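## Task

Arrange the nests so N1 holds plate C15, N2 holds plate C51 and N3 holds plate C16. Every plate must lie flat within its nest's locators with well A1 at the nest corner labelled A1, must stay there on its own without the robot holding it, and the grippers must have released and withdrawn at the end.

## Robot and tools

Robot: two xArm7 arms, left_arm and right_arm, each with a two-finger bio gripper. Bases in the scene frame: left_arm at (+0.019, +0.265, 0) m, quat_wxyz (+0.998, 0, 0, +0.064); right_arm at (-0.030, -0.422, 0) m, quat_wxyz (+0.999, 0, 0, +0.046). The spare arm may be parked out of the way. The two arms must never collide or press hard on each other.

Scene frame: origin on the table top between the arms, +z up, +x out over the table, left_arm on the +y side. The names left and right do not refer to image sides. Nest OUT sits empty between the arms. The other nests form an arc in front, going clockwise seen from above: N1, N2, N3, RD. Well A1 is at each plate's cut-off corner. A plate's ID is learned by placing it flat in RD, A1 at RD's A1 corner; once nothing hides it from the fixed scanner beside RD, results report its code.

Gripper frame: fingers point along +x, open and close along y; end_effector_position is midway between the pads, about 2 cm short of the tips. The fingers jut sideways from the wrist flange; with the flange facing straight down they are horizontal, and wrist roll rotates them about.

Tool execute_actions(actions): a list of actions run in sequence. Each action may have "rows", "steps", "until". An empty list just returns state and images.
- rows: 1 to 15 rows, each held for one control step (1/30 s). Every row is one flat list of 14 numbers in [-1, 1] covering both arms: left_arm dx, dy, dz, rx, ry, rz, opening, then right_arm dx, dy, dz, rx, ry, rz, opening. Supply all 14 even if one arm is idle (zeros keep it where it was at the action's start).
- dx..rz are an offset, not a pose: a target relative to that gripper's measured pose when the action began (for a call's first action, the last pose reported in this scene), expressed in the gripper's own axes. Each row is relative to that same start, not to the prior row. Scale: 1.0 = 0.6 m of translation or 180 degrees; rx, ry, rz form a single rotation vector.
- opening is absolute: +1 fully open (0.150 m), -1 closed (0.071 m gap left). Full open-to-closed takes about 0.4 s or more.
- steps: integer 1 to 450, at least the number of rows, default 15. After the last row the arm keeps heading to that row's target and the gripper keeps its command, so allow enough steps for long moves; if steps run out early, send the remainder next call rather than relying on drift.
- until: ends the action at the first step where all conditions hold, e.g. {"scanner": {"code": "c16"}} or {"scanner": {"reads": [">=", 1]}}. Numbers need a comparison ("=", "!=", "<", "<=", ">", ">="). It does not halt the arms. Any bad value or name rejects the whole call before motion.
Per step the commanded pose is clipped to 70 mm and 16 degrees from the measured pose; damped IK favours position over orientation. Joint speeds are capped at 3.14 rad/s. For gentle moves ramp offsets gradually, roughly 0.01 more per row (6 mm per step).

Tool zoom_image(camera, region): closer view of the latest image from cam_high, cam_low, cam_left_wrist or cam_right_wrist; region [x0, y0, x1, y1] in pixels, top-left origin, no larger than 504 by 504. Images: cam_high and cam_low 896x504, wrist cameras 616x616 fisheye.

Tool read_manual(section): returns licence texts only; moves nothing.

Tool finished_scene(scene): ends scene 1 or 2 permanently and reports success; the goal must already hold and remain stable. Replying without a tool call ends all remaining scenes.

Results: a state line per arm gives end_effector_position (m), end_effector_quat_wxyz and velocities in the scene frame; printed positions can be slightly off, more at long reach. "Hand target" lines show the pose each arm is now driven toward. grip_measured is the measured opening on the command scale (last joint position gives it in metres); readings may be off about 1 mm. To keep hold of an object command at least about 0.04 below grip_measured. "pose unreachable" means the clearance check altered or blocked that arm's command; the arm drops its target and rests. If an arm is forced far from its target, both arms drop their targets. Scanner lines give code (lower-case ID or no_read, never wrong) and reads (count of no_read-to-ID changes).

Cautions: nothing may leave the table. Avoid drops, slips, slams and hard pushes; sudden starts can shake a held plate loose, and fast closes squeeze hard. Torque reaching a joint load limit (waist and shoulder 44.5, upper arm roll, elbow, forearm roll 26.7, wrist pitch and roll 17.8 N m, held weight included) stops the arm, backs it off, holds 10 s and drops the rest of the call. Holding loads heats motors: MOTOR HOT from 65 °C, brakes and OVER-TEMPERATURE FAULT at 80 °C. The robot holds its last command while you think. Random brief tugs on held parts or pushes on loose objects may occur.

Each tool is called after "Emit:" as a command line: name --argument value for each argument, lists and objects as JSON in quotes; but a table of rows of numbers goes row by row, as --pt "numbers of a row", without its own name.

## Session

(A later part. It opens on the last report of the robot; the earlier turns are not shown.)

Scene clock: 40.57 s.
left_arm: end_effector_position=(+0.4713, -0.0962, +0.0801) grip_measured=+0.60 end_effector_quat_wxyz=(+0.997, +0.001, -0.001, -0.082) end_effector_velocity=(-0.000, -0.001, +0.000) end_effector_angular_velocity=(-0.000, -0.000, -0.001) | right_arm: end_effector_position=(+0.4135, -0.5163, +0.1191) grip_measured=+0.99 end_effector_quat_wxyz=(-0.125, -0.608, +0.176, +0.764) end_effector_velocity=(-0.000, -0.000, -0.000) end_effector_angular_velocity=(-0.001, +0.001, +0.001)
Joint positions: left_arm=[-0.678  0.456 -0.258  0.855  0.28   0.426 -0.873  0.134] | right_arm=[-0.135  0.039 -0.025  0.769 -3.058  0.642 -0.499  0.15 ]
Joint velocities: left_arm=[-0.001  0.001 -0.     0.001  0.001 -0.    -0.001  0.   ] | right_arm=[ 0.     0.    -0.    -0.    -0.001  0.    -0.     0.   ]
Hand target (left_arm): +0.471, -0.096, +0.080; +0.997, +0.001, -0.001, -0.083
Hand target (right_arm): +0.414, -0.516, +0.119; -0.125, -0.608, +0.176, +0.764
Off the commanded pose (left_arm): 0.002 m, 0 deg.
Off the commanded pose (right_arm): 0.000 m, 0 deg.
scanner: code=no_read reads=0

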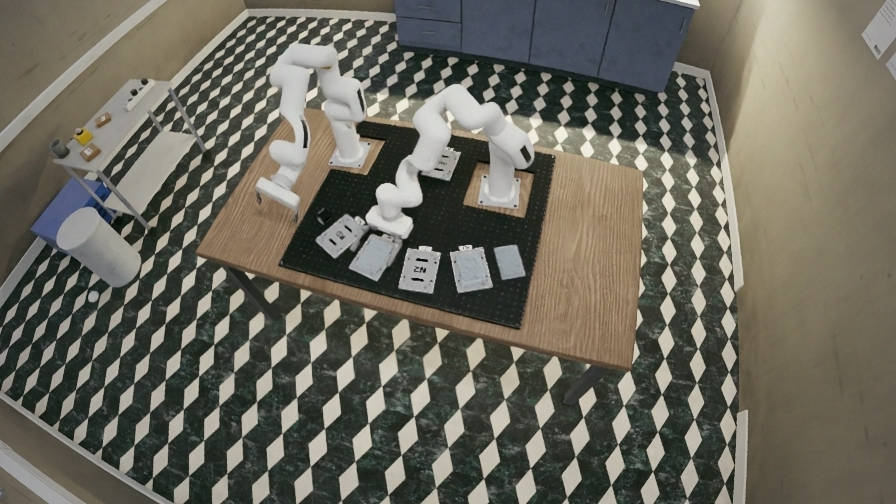

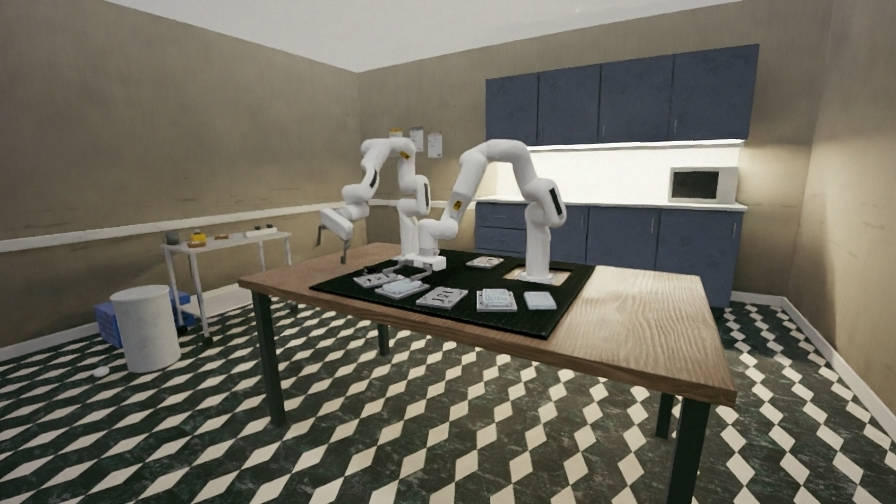

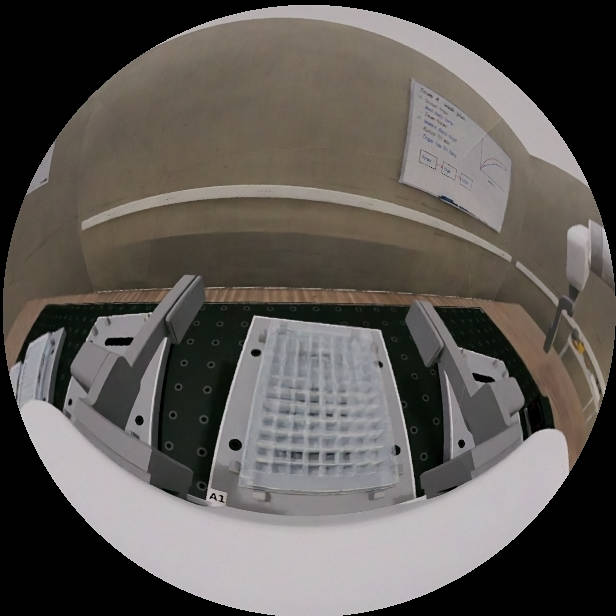

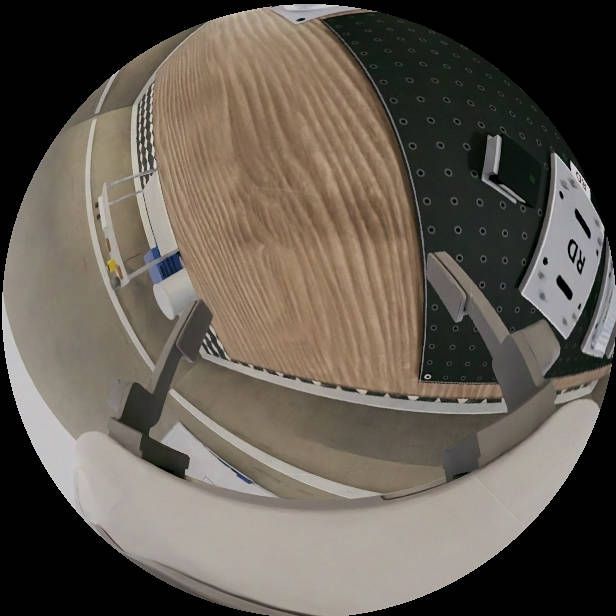

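Emit:
execute_actions --actions '[{"rows":[[-0.002,-0.005,-0.004,0,0,0,0.6,0,0,0,0,0,0,1],[-0.004,-0.01,-0.01,0,0,0,0.6,0,0,0,0,0,0,1],[-0.007,-0.015,-0.017,0,0,0,0.6,0,0,0,0,0,0,1],[-0.009,-0.02,-0.024,0,0,0,0.6,0,0,0,0,0,0,1],[-0.01,-0.0227,-0.031,0,0,0,0.6,0,0,0,0,0,0,1],[-0.01,-0.0227,-0.038,0,0,0,0.6,0,0,0,0,0,0,1],[-0.01,-0.0227,-0.045,0,0,0,0.6,0,0,0,0,0,0,1],[-0.01,-0.0227,-0.05,0,0,0,0.6,0,0,0,0,0,0,1],[-0.01,-0.0227,-0.053,0,0,0,0.6,0,0,0,0,0,0,1],[-0.01,-0.0227,-0.055,0,0,0,0.6,0,0,0,0,0,0,1]],"steps":22}]'

Emit:
zoom_image --camera "cam_left_wrist" --region '[100, 240, 530, 540]'

Scene clock: 41.67 s.
left_arm: end_effector_position=(+0.4635, -0.1087, +0.0475) grip_measured=+0.60 end_effector_quat_wxyz=(+0.997, +0.001, -0.001, -0.082) end_effector_velocity=(-0.001, +0.000, -0.002) end_effector_angular_velocity=(+0.003, +0.003, -0.001) | right_arm: end_effector_position=(+0.4135, -0.5163, +0.1191) grip_measured=+0.99 end_effector_quat_wxyz=(-0.125, -0.608, +0.176, +0.764) end_effector_velocity=(-0.000, +0.000, -0.000) end_effector_angular_velocity=(+0.002, +0.001, -0.001)
Joint positions: left_arm=[-0.741  0.559 -0.215  0.892  0.331  0.361 -0.943  0.134] | right_arm=[-0.135  0.039 -0.025  0.769 -3.058  0.642 -0.499  0.15 ]
Joint velocities: left_arm=[-0.001  0.002  0.    -0.002  0.     0.001 -0.001  0.   ] | right_arm=[-0.    -0.    -0.    -0.001  0.    -0.     0.002 -0.   ]
Hand target (left_arm): +0.463, -0.109, +0.047; +0.997, +0.001, -0.001, -0.082
Hand target (right_arm): +0.414, -0.516, +0.119; -0.125, -0.608, +0.176, +0.764
Off the commanded pose (left_arm): 0.000 m, 0 deg.
Off the commanded pose (right_arm): 0.000 m, 0 deg.
scanner: code=no_read reads=0

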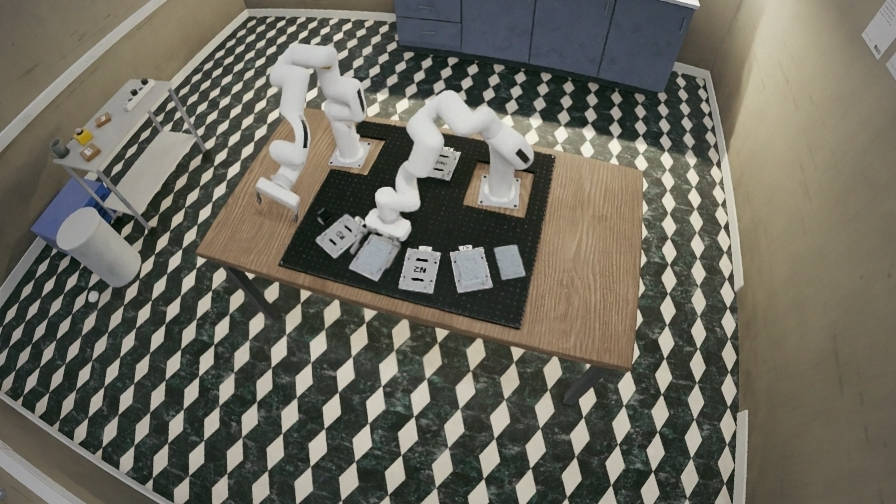

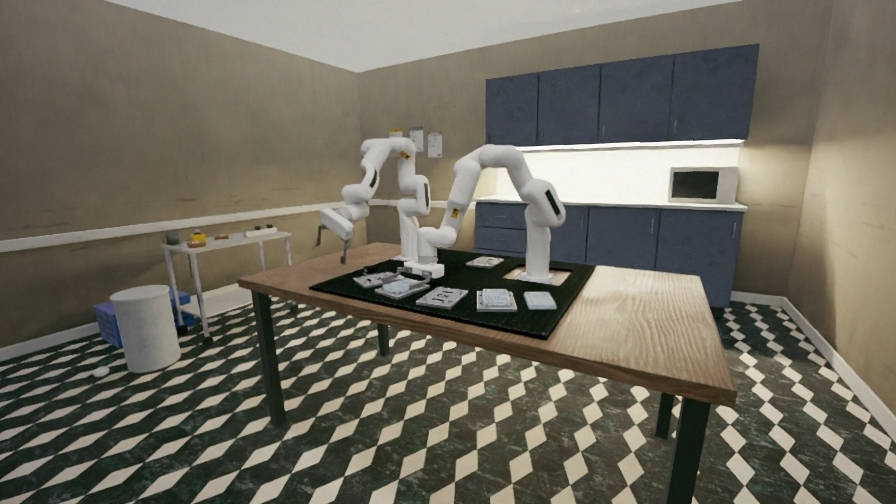

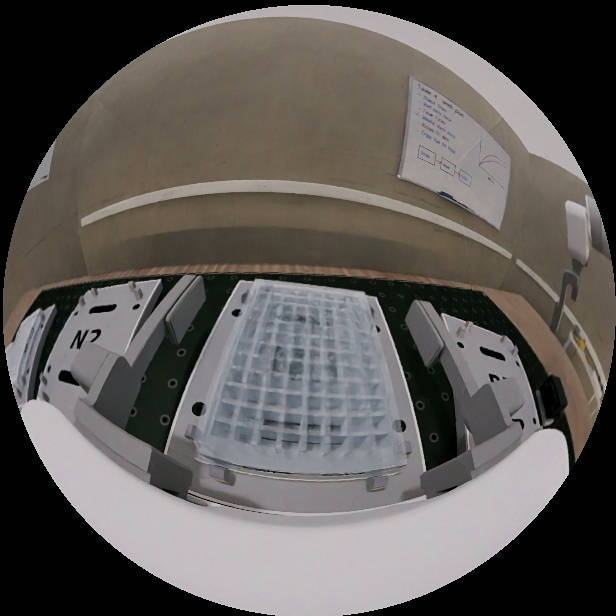

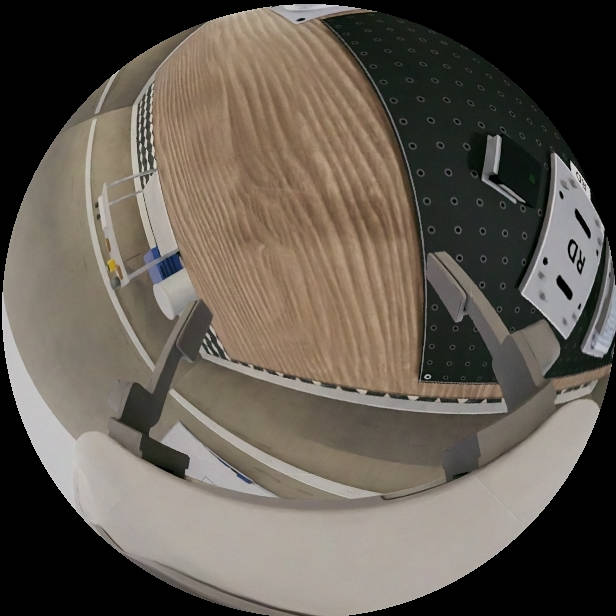

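Region (100, 240, 530, 540) of cam_left_wrist's 616x616 image, scaled by 1.172, with more detail than that image has; it fills the top 352 rows of this view, and the rest is white.

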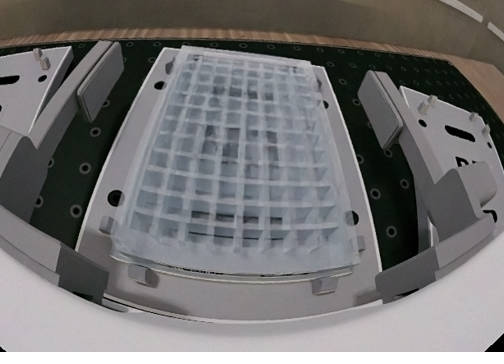

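Emit:
execute_actions --actions '[{"rows":[[0,0.0005,-0.002,0,0,0.003,0.6,0,0,0,0,0,0,1],[0,0.001,-0.005,0,0,0.005,0.6,0,0,0,0,0,0,1],[0,0.001,-0.008,0,0,0.005,0.6,0,0,0,0,0,0,1],[0,0.001,-0.011,0,0,0.005,0.6,0,0,0,0,0,0,1],[0,0.001,-0.013,0,0,0.005,0.6,0,0,0,0,0,0,1],[0,0.001,-0.014,0,0,0.005,0.6,0,0,0,0,0,0,1]],"steps":16},{"rows":[[0,0,0,0,0,0,0.48,0,0,0,0,0,0,1],[0,0,0,0,0,0,0.36,0,0,0,0,0,0,1],[0,0,0,0,0,0,0.24,0,0,0,0,0,0,1],[0,0,0,0,0,0,0.12,0,0,0,0,0,0,1],[0,0,0,0,0,0,0,0,0,0,0,0,0,1],[0,0,0,0,0,0,-0.12,0,0,0,0,0,0,1],[0,0,0,0,0,0,-0.24,0,0,0,0,0,0,1],[0,0,0,0,0,0,-0.36,0,0,0,0,0,0,1],[0,0,0,0,0,0,-0.46,0,0,0,0,0,0,1],[0,0,0,0,0,0,-0.54,0,0,0,0,0,0,1],[0,0,0,0,0,0,-0.61,0,0,0,0,0,0,1],[0,0,0,0,0,0,-0.68,0,0,0,0,0,0,1],[0,0,0,0,0,0,-0.74,0,0,0,0,0,0,1],[0,0,0,0,0,0,-0.8,0,0,0,0,0,0,1],[0,0,0,0,0,0,-0.85,0,0,0,0,0,0,1]],"steps":24}]'

Scene clock: 43.33 s.
left_arm: end_effector_position=(+0.4635, -0.1085, +0.0393) grip_measured=-0.66 end_effector_quat_wxyz=(+0.997, +0.000, -0.001, -0.075) end_effector_velocity=(+0.000, +0.001, -0.000) end_effector_angular_velocity=(+0.001, +0.000, +0.001) | right_arm: end_effector_position=(+0.4135, -0.5163, +0.1191) grip_measured=+0.99 end_effector_quat_wxyz=(-0.125, -0.608, +0.176, +0.764) end_effector_velocity=(+0.000, +0.001, +0.000) end_effector_angular_velocity=(+0.001, -0.001, +0.001)
Joint positions: left_arm=[-0.757  0.585 -0.201  0.904  0.337  0.345 -0.966  0.085] | right_arm=[-0.135  0.039 -0.025  0.769 -3.058  0.642 -0.499  0.15 ]
Joint velocities: left_arm=[ 0.001 -0.     0.001 -0.001  0.     0.001 -0.     0.   ] | right_arm=[ 0.001 -0.001  0.     0.    -0.001 -0.     0.001 -0.   ]
Hand target (left_arm): +0.464, -0.108, +0.039; +0.997, +0.000, -0.001, -0.075
Hand target (right_arm): +0.414, -0.516, +0.119; -0.125, -0.608, +0.176, +0.764
Off the commanded pose (left_arm): 0.000 m, 0 deg.
Off the commanded pose (right_arm): 0.000 m, 0 deg.
scanner: code=no_read reads=0

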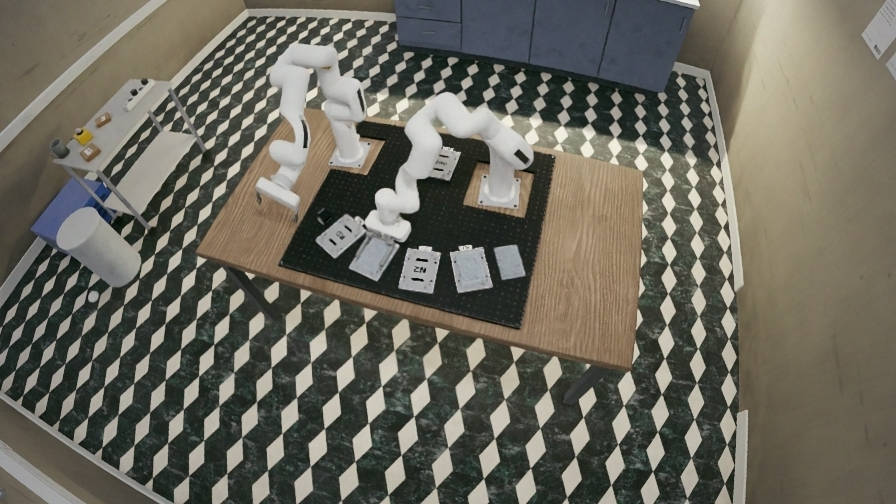

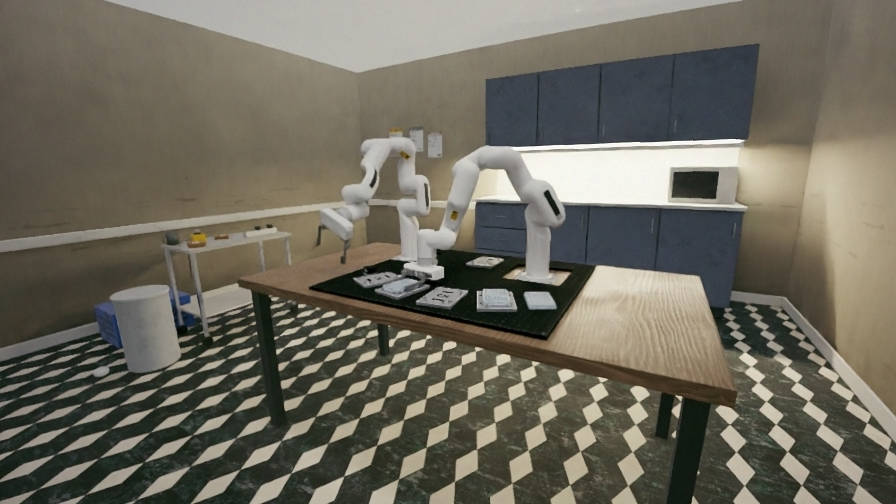

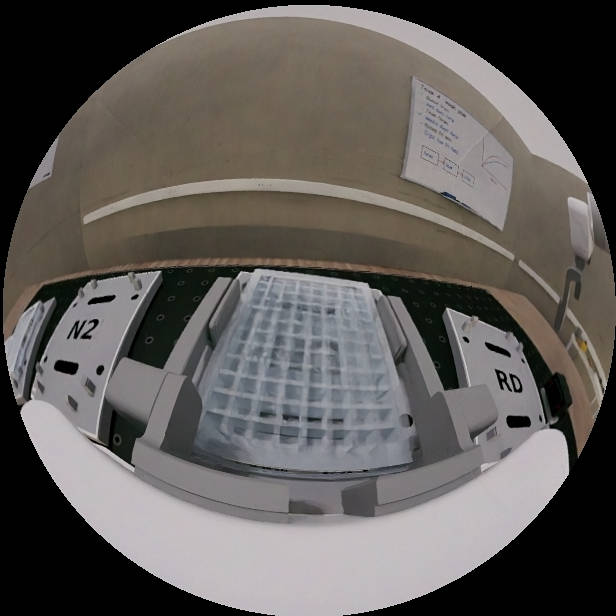

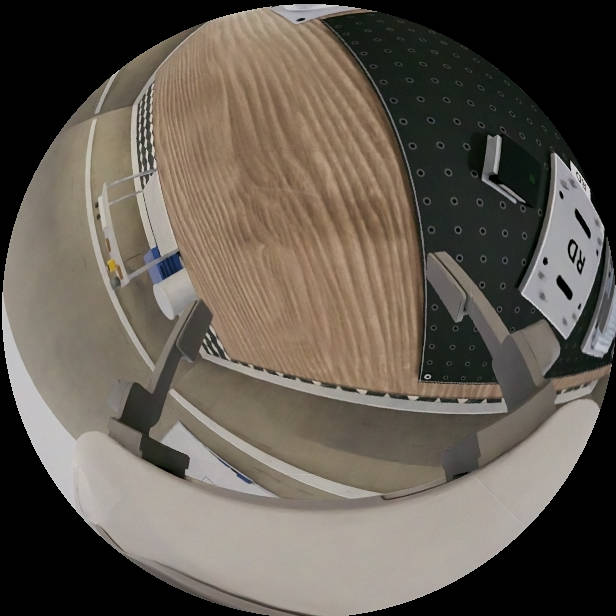

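Emit:
execute_actions --actions '[]'

Scene clock: 43.73 s.
left_arm: end_effector_position=(+0.4636, -0.1084, +0.0393) grip_measured=-0.66 end_effector_quat_wxyz=(+0.997, +0.000, -0.001, -0.075) end_effector_velocity=(-0.000, +0.000, -0.000) end_effector_angular_velocity=(+0.001, +0.001, -0.001) | right_arm: end_effector_position=(+0.4135, -0.5163, +0.1191) grip_measured=+0.99 end_effector_quat_wxyz=(-0.125, -0.608, +0.176, +0.764) end_effector_velocity=(-0.000, +0.000, -0.001) end_effector_angular_velocity=(-0.000, +0.002, +0.001)
Joint positions: left_arm=[-0.757  0.585 -0.201  0.904  0.337  0.345 -0.966  0.085] | right_arm=[-0.135  0.039 -0.025  0.769 -3.058  0.642 -0.499  0.15 ]
Joint velocities: left_arm=[-0.     0.     0.    -0.    -0.001  0.     0.001  0.   ] | right_arm=[ 0.     0.001  0.     0.    -0.001 -0.001 -0.     0.   ]
Hand target (left_arm): +0.464, -0.108, +0.039; +0.997, +0.000, -0.001, -0.075
Hand target (right_arm): +0.414, -0.516, +0.119; -0.125, -0.608, +0.176, +0.764
Off the commanded pose (left_arm): 0.000 m, 0 deg.
Off the commanded pose (right_arm): 0.000 m, 0 deg.
scanner: code=no_read reads=0

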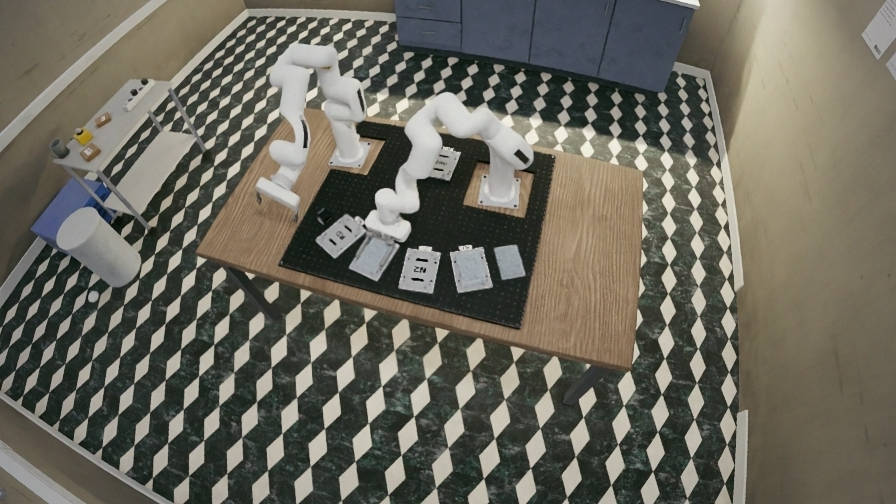

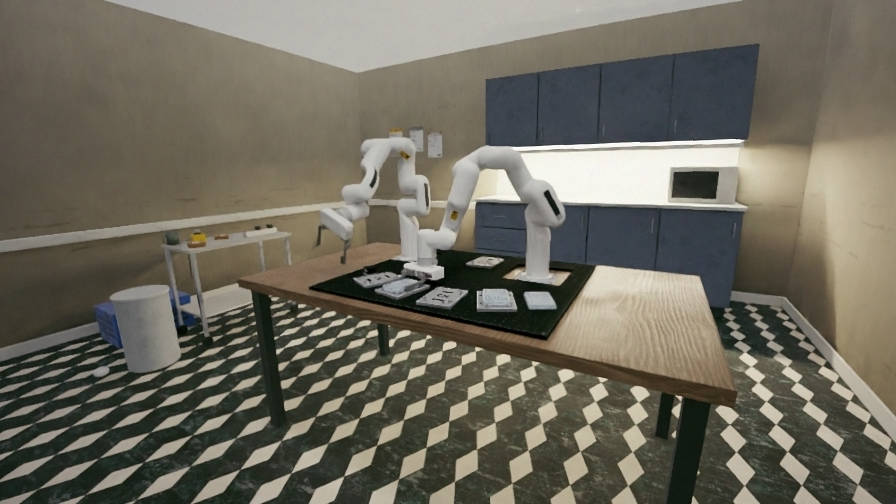

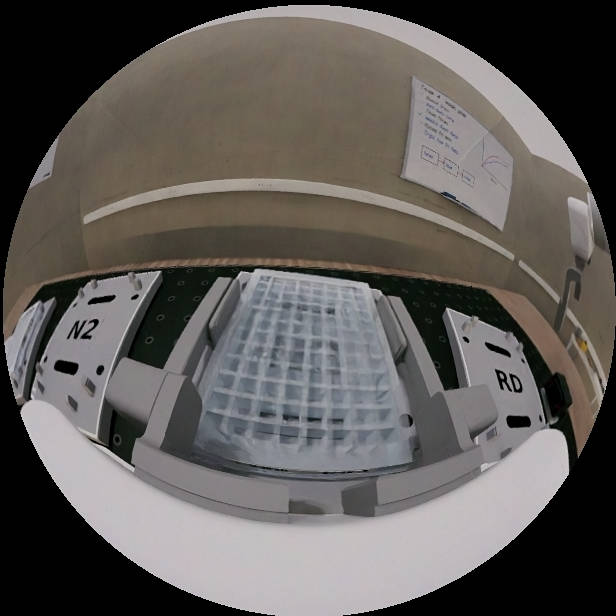

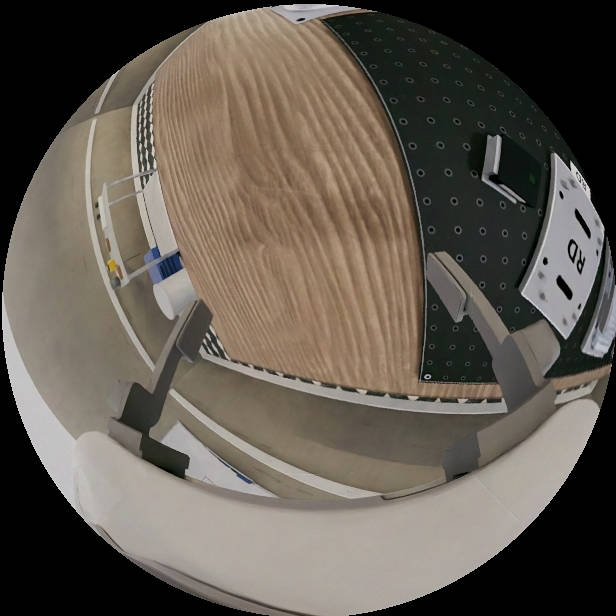

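Emit:
execute_actions --actions '[{"rows":[[0,0,0.004,0,0,0,-0.85,0,0,0,0,0,0,1],[0,0,0.009,0,0,0,-0.85,0,0,0,0,0,0,1],[0,0,0.015,0,0,0,-0.85,0,0,0,0,0,0,1],[0,0,0.021,0,0,0,-0.85,0,0,0,0,0,0,1],[0,0,0.028,0,0,0,-0.85,0,0,0,0,0,0,1],[0,0,0.035,0,0,0,-0.85,0,0,0,0,0,0,1],[0,0,0.042,0,0,0,-0.85,0,0,0,0,0,0,1],[0,0,0.049,0,0,0,-0.85,0,0,0,0,0,0,1],[0,0,0.055,0,0,0,-0.85,0,0,0,0,0,0,1],[0,0,0.060,0,0,0,-0.85,0,0,0,0,0,0,1],[0,0,0.063,0,0,0,-0.85,0,0,0,0,0,0,1]],"steps":22}]'

Scene clock: 44.63 s.
left_arm: end_effector_position=(+0.4633, -0.1081, +0.0766) grip_measured=-0.66 end_effector_quat_wxyz=(+0.997, +0.001, -0.001, -0.075) end_effector_velocity=(+0.001, -0.003, +0.004) end_effector_angular_velocity=(-0.006, -0.005, -0.001) | right_arm: end_effector_position=(+0.4135, -0.5163, +0.1191) grip_measured=+0.99 end_effector_quat_wxyz=(-0.125, -0.608, +0.176, +0.764) end_effector_velocity=(+0.000, -0.000, -0.000) end_effector_angular_velocity=(-0.001, +0.000, +0.002)
Joint positions: left_arm=[-0.717  0.477 -0.253  0.876  0.286  0.427 -0.927  0.085] | right_arm=[-0.135  0.039 -0.025  0.769 -3.058  0.642 -0.499  0.15 ]
Joint velocities: left_arm=[-0.001 -0.004 -0.002  0.004 -0.    -0.     0.    -0.   ] | right_arm=[ 0.     0.001  0.     0.    -0.002  0.    -0.    -0.   ]
Hand target (left_arm): +0.463, -0.108, +0.077; +0.997, +0.000, -0.001, -0.075
Hand target (right_arm): +0.414, -0.516, +0.119; -0.125, -0.608, +0.176, +0.764
Off the commanded pose (left_arm): 0.001 m, 0 deg.
Off the commanded pose (right_arm): 0.000 m, 0 deg.
scanner: code=no_read reads=0

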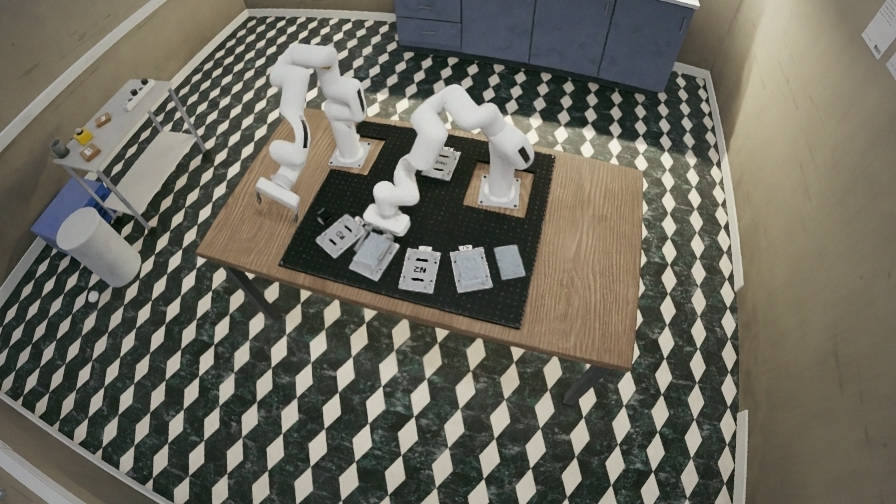

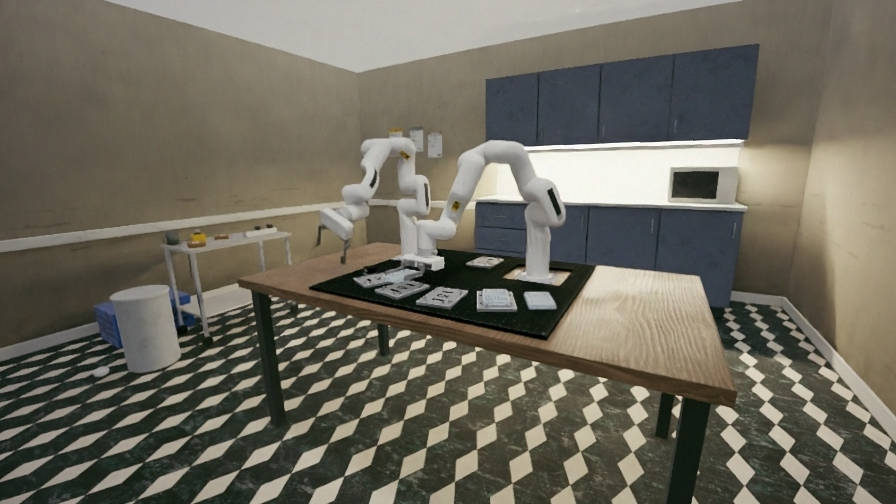

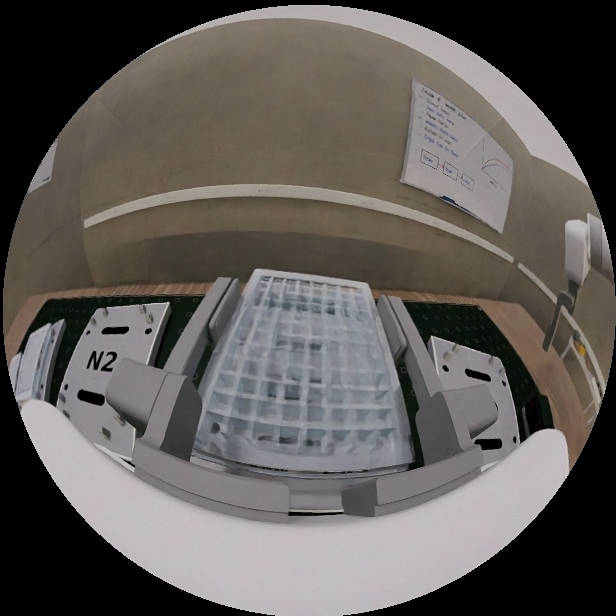

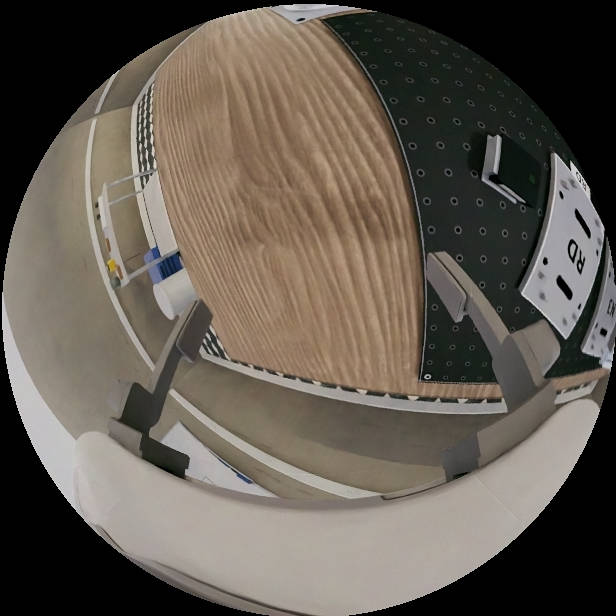

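Emit:
execute_actions --actions '[{"rows":[[-0.0005,0.006,0,0,0,0.0019,-0.85,0,0,0,0,0,0,1],[-0.0016,0.0181,0,0,0,0.0057,-0.85,0,0,0,0,0,0,1],[-0.0033,0.0362,0,0,0,0.0115,-0.85,0,0,0,0,0,0,1],[-0.0051,0.0574,0,0,0,0.0182,-0.85,0,0,0,0,0,0,1],[-0.0073,0.0815,0,0,0,0.0258,-0.85,0,0,0,0,0,0,1],[-0.0095,0.1057,0,0,0,0.0335,-0.85,0,0,0,0,0,0,1],[-0.0117,0.1299,0,0,0,0.0411,-0.85,0,0,0,0,0,0,1],[-0.0138,0.154,0,0,0,0.0488,-0.85,0,0,0,0,0,0,1],[-0.016,0.1782,0,0,0,0.0564,-0.85,0,0,0,0,0,0,1],[-0.0182,0.2023,0,0,0,0.0641,-0.85,0,0,0,0,0,0,1],[-0.0203,0.2265,0,0,0,0.0717,-0.85,0,0,0,0,0,0,1],[-0.0225,0.2507,0,0,0,0.0793,-0.85,0,0,0,0,0,0,1],[-0.0244,0.2718,0,0,0,0.086,-0.85,0,0,0,0,0,0,1],[-0.026,0.2899,0,0,0,0.0918,-0.85,0,0,0,0,0,0,1],[-0.0271,0.302,0,0,0,0.0956,-0.85,0,0,0,0,0,0,1]],"steps":36}]'

Scene clock: 46.13 s.
left_arm: end_effector_position=(+0.4736, +0.0732, +0.0762) grip_measured=-0.66 end_effector_quat_wxyz=(+0.997, +0.000, -0.000, +0.075) end_effector_velocity=(-0.000, +0.001, -0.000) end_effector_angular_velocity=(+0.001, +0.001, +0.001) | right_arm: end_effector_position=(+0.4135, -0.5163, +0.1191) grip_measured=+0.99 end_effector_quat_wxyz=(-0.125, -0.608, +0.176, +0.764) end_effector_velocity=(-0.000, -0.000, -0.000) end_effector_angular_velocity=(-0.001, +0.001, +0.002)
Joint positions: left_arm=[-0.524  0.297 -0.176  0.56   0.194  0.272 -0.903  0.085] | right_arm=[-0.135  0.039 -0.025  0.769 -3.058  0.642 -0.499  0.15 ]
Joint velocities: left_arm=[ 0.    -0.     0.001 -0.001 -0.     0.     0.    -0.   ] | right_arm=[ 0.     0.001 -0.    -0.    -0.003 -0.     0.    -0.   ]
Hand target (left_arm): +0.474, +0.073, +0.076; +0.997, +0.000, -0.000, +0.075
Hand target (right_arm): +0.414, -0.516, +0.119; -0.125, -0.608, +0.176, +0.764
Off the commanded pose (left_arm): 0.001 m, 0 deg.
Off the commanded pose (right_arm): 0.000 m, 0 deg.
scanner: code=no_read reads=0

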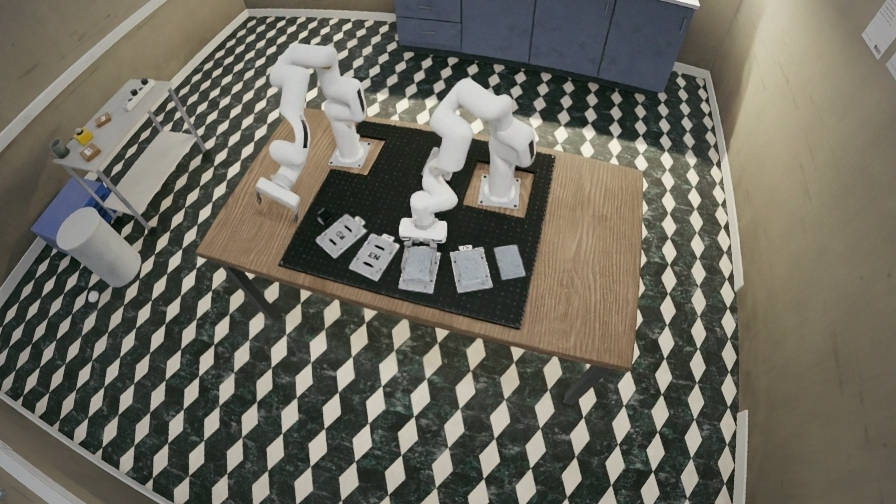

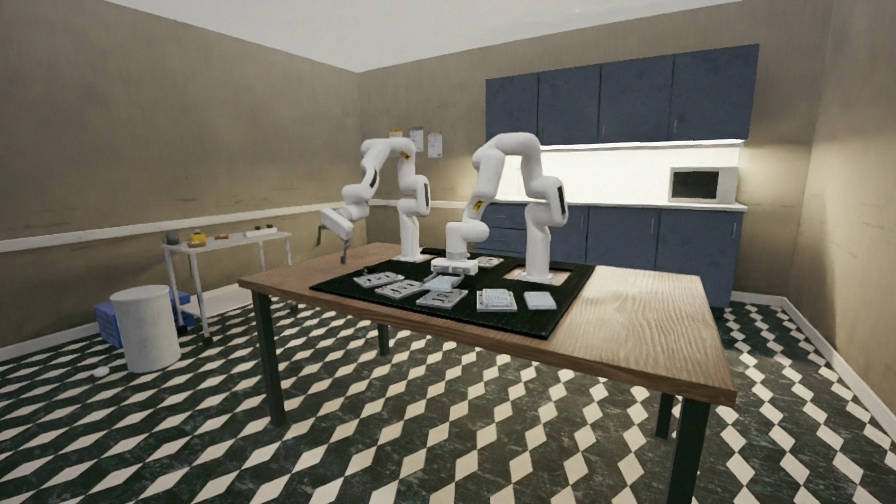

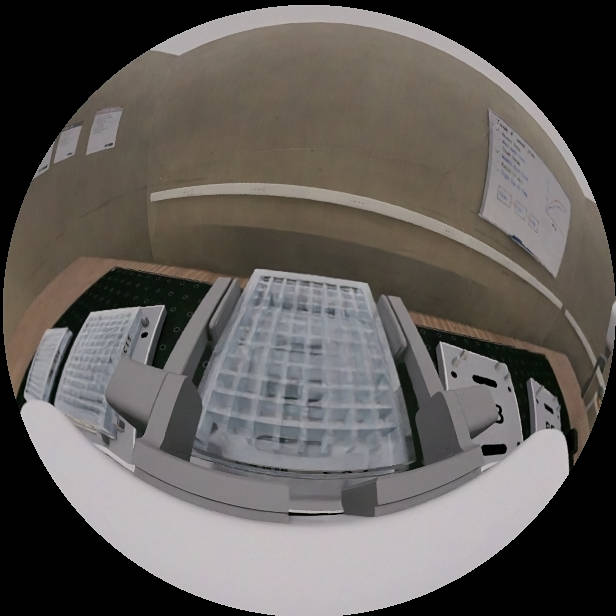

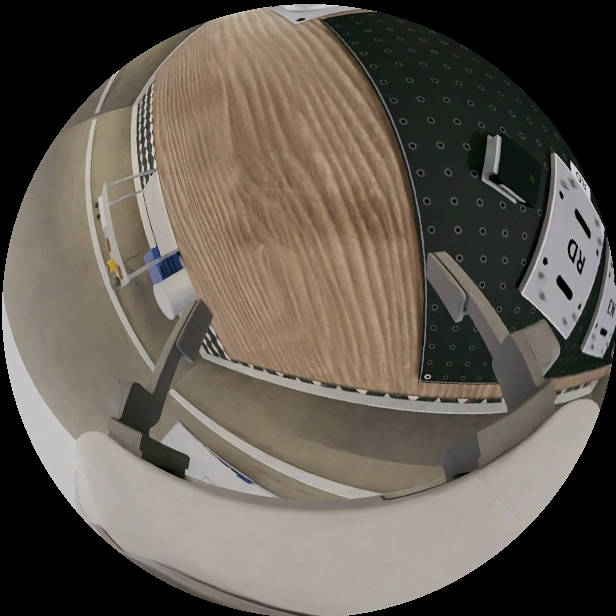

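Emit:
execute_actions --actions '[{"rows":[[0.001,0,-0.004,0,0,0,-0.85,0,0,0,0,0,0,1],[0.001,0,-0.010,0,0,0,-0.85,0,0,0,0,0,0,1],[0.001,0,-0.016,0,0,0,-0.85,0,0,0,0,0,0,1],[0.001,0,-0.022,0,0,0,-0.85,0,0,0,0,0,0,1],[0.001,0,-0.028,0,0,0,-0.85,0,0,0,0,0,0,1],[0.001,0,-0.033,0,0,0,-0.85,0,0,0,0,0,0,1],[0.001,0,-0.038,0,0,0,-0.85,0,0,0,0,0,0,1],[0.001,0,-0.042,0,0,0,-0.85,0,0,0,0,0,0,1],[0.001,0,-0.046,0,0,0,-0.85,0,0,0,0,0,0,1],[0.001,0,-0.049,0,0,0,-0.85,0,0,0,0,0,0,1],[0.001,0,-0.052,0,0,0,-0.85,0,0,0,0,0,0,1],[0.001,0,-0.055,0,0,0,-0.85,0,0,0,0,0,0,1],[0.001,0,-0.057,0,0,0,-0.85,0,0,0,0,0,0,1],[0.001,0,-0.0585,0,0,0,-0.85,0,0,0,0,0,0,1],[0.001,0,-0.0595,0,0,0,-0.85,0,0,0,0,0,0,1]],"steps":26}]'

Scene clock: 47.20 s.
left_arm: end_effector_position=(+0.4741, +0.0732, +0.0406) grip_measured=-0.66 end_effector_quat_wxyz=(+0.997, +0.000, -0.000, +0.075) end_effector_velocity=(+0.000, -0.000, -0.000) end_effector_angular_velocity=(-0.001, -0.001, +0.001) | right_arm: end_effector_position=(+0.4135, -0.5163, +0.1191) grip_measured=+0.99 end_effector_quat_wxyz=(-0.125, -0.608, +0.176, +0.764) end_effector_velocity=(-0.000, -0.000, -0.000) end_effector_angular_velocity=(-0.001, +0.001, +0.001)
Joint positions: left_arm=[-0.58   0.428 -0.104  0.59   0.26   0.17  -0.955  0.085] | right_arm=[-0.135  0.039 -0.025  0.769 -3.058  0.642 -0.499  0.15 ]
Joint velocities: left_arm=[-0.     0.002  0.001  0.001  0.001 -0.002 -0.001  0.   ] | right_arm=[ 0.     0.     0.     0.    -0.001 -0.001 -0.001 -0.   ]
Hand target (left_arm): +0.474, +0.073, +0.041; +0.997, +0.000, -0.000, +0.075
Hand target (right_arm): +0.414, -0.516, +0.119; -0.125, -0.608, +0.176, +0.764
Off the commanded pose (left_arm): 0.000 m, 0 deg.
Off the commanded pose (right_arm): 0.000 m, 0 deg.
scanner: code=no_read reads=0

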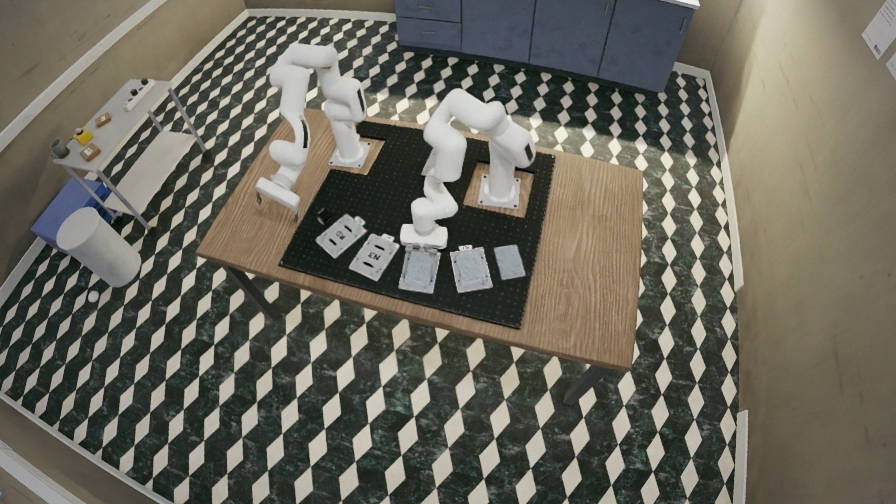

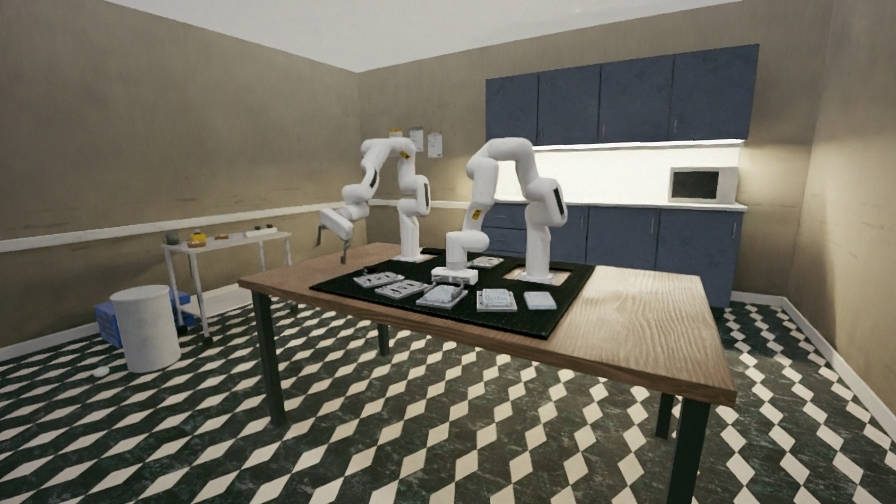

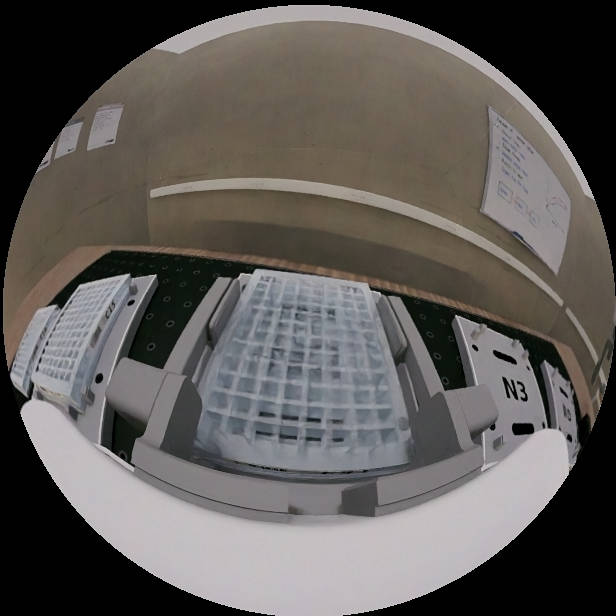

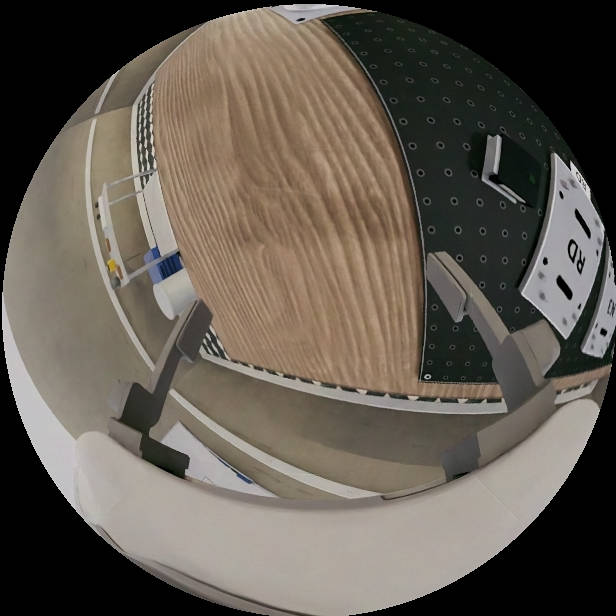

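The plate went down cleanly. Releasing and lifting.

Emit:
execute_actions --actions '[{"rows":[[0,0,0,0,0,0,-0.6,0,0,0,0,0,0,1],[0,0,0,0,0,0,-0.45,0,0,0,0,0,0,1],[0,0,0,0,0,0,-0.3,0,0,0,0,0,0,1],[0,0,0,0,0,0,-0.1,0,0,0,0,0,0,1],[0,0,0,0,0,0,0.1,0,0,0,0,0,0,1],[0,0,0,0,0,0,0.3,0,0,0,0,0,0,1]],"steps":12},{"rows":[[0,0,0.005,0,0,0,0.3,0,0,0,0,0,0,1],[0,0,0.012,0,0,0,0.3,0,0,0,0,0,0,1],[0,0,0.02,0,0,0,0.3,0,0,0,0,0,0,1],[0,0,0.03,0,0,0,0.3,0,0,0,0,0,0,1],[0,0,0.04,0,0,0,0.3,0,0,0,0,0,0,1],[0,0,0.05,0,0,0,0.3,0,0,0,0,0,0,1],[0,0,0.058,0,0,0,0.3,0,0,0,0,0,0,1],[0,0,0.064,0,0,0,0.3,0,0,0,0,0,0,1]],"steps":18}]'

Emit:
zoom_image --camera "cam_left_wrist" --region '[100, 240, 530, 540]'

Scene clock: 48.43 s.
left_arm: end_effector_position=(+0.4739, +0.0735, +0.0784) grip_measured=+0.30 end_effector_quat_wxyz=(+0.997, +0.000, +0.000, +0.075) end_effector_velocity=(+0.001, -0.002, +0.002) end_effector_angular_velocity=(-0.003, -0.001, -0.003) | right_arm: end_effector_position=(+0.4135, -0.5163, +0.1191) grip_measured=+0.99 end_effector_quat_wxyz=(-0.125, -0.608, +0.176, +0.764) end_effector_velocity=(+0.000, -0.000, +0.000) end_effector_angular_velocity=(+0.001, -0.001, -0.002)
Joint positions: left_arm=[-0.519  0.289 -0.182  0.56   0.189  0.281 -0.898  0.122] | right_arm=[-0.135  0.039 -0.025  0.769 -3.058  0.642 -0.499  0.15 ]
Joint velocities: left_arm=[ 0.002 -0.002 -0.004  0.003 -0.004  0.003  0.005  0.   ] | right_arm=[-0.001 -0.     0.     0.     0.001  0.    -0.     0.   ]
Hand target (left_arm): +0.474, +0.073, +0.079; +0.997, +0.000, -0.000, +0.075
Hand target (right_arm): +0.414, -0.516, +0.119; -0.125, -0.608, +0.176, +0.764
Off the commanded pose (left_arm): 0.001 m, 0 deg.
Off the commanded pose (right_arm): 0.000 m, 0 deg.
scanner: code=no_read reads=0

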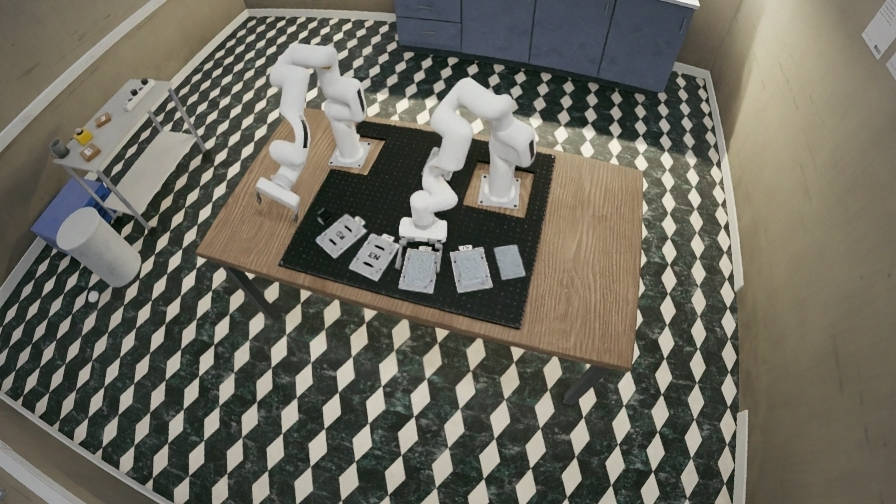

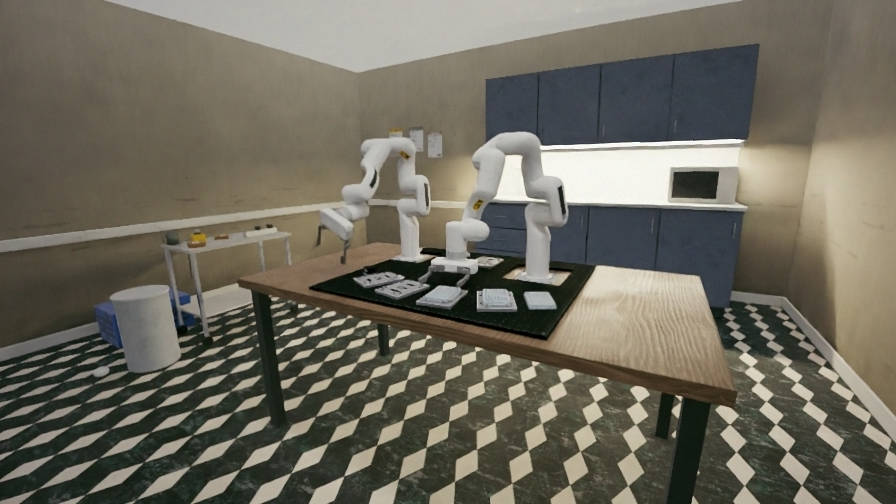

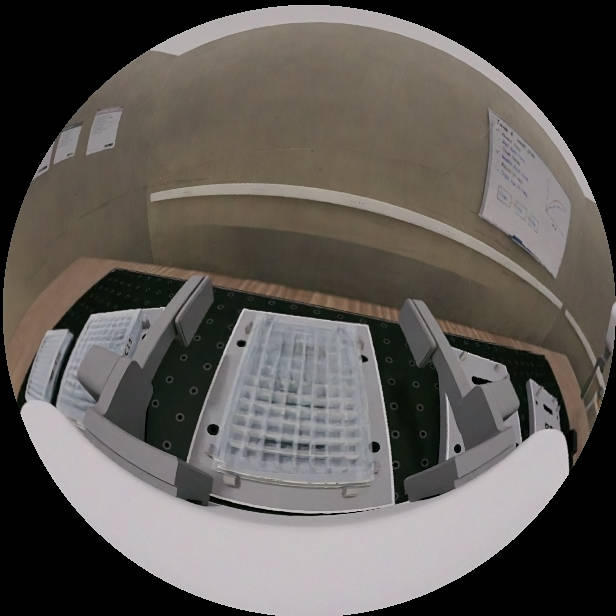

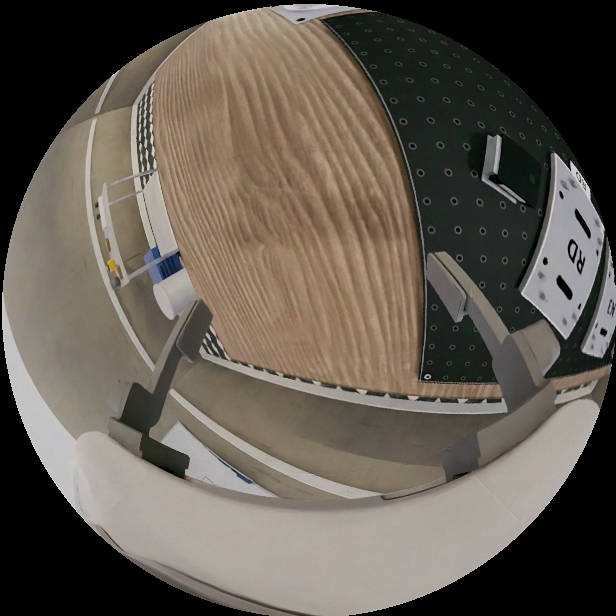

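Region (100, 240, 530, 540) of cam_left_wrist's 616x616 image, scaled by 1.172, with more detail than that image has; it fills the top 352 rows of this view, and the rest is white.

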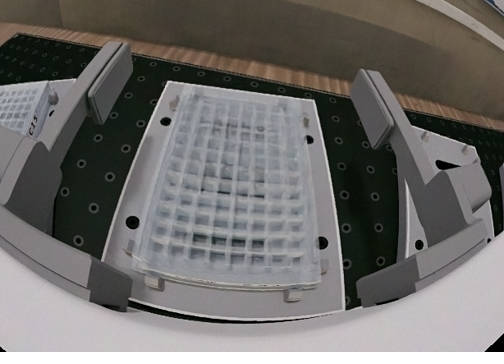

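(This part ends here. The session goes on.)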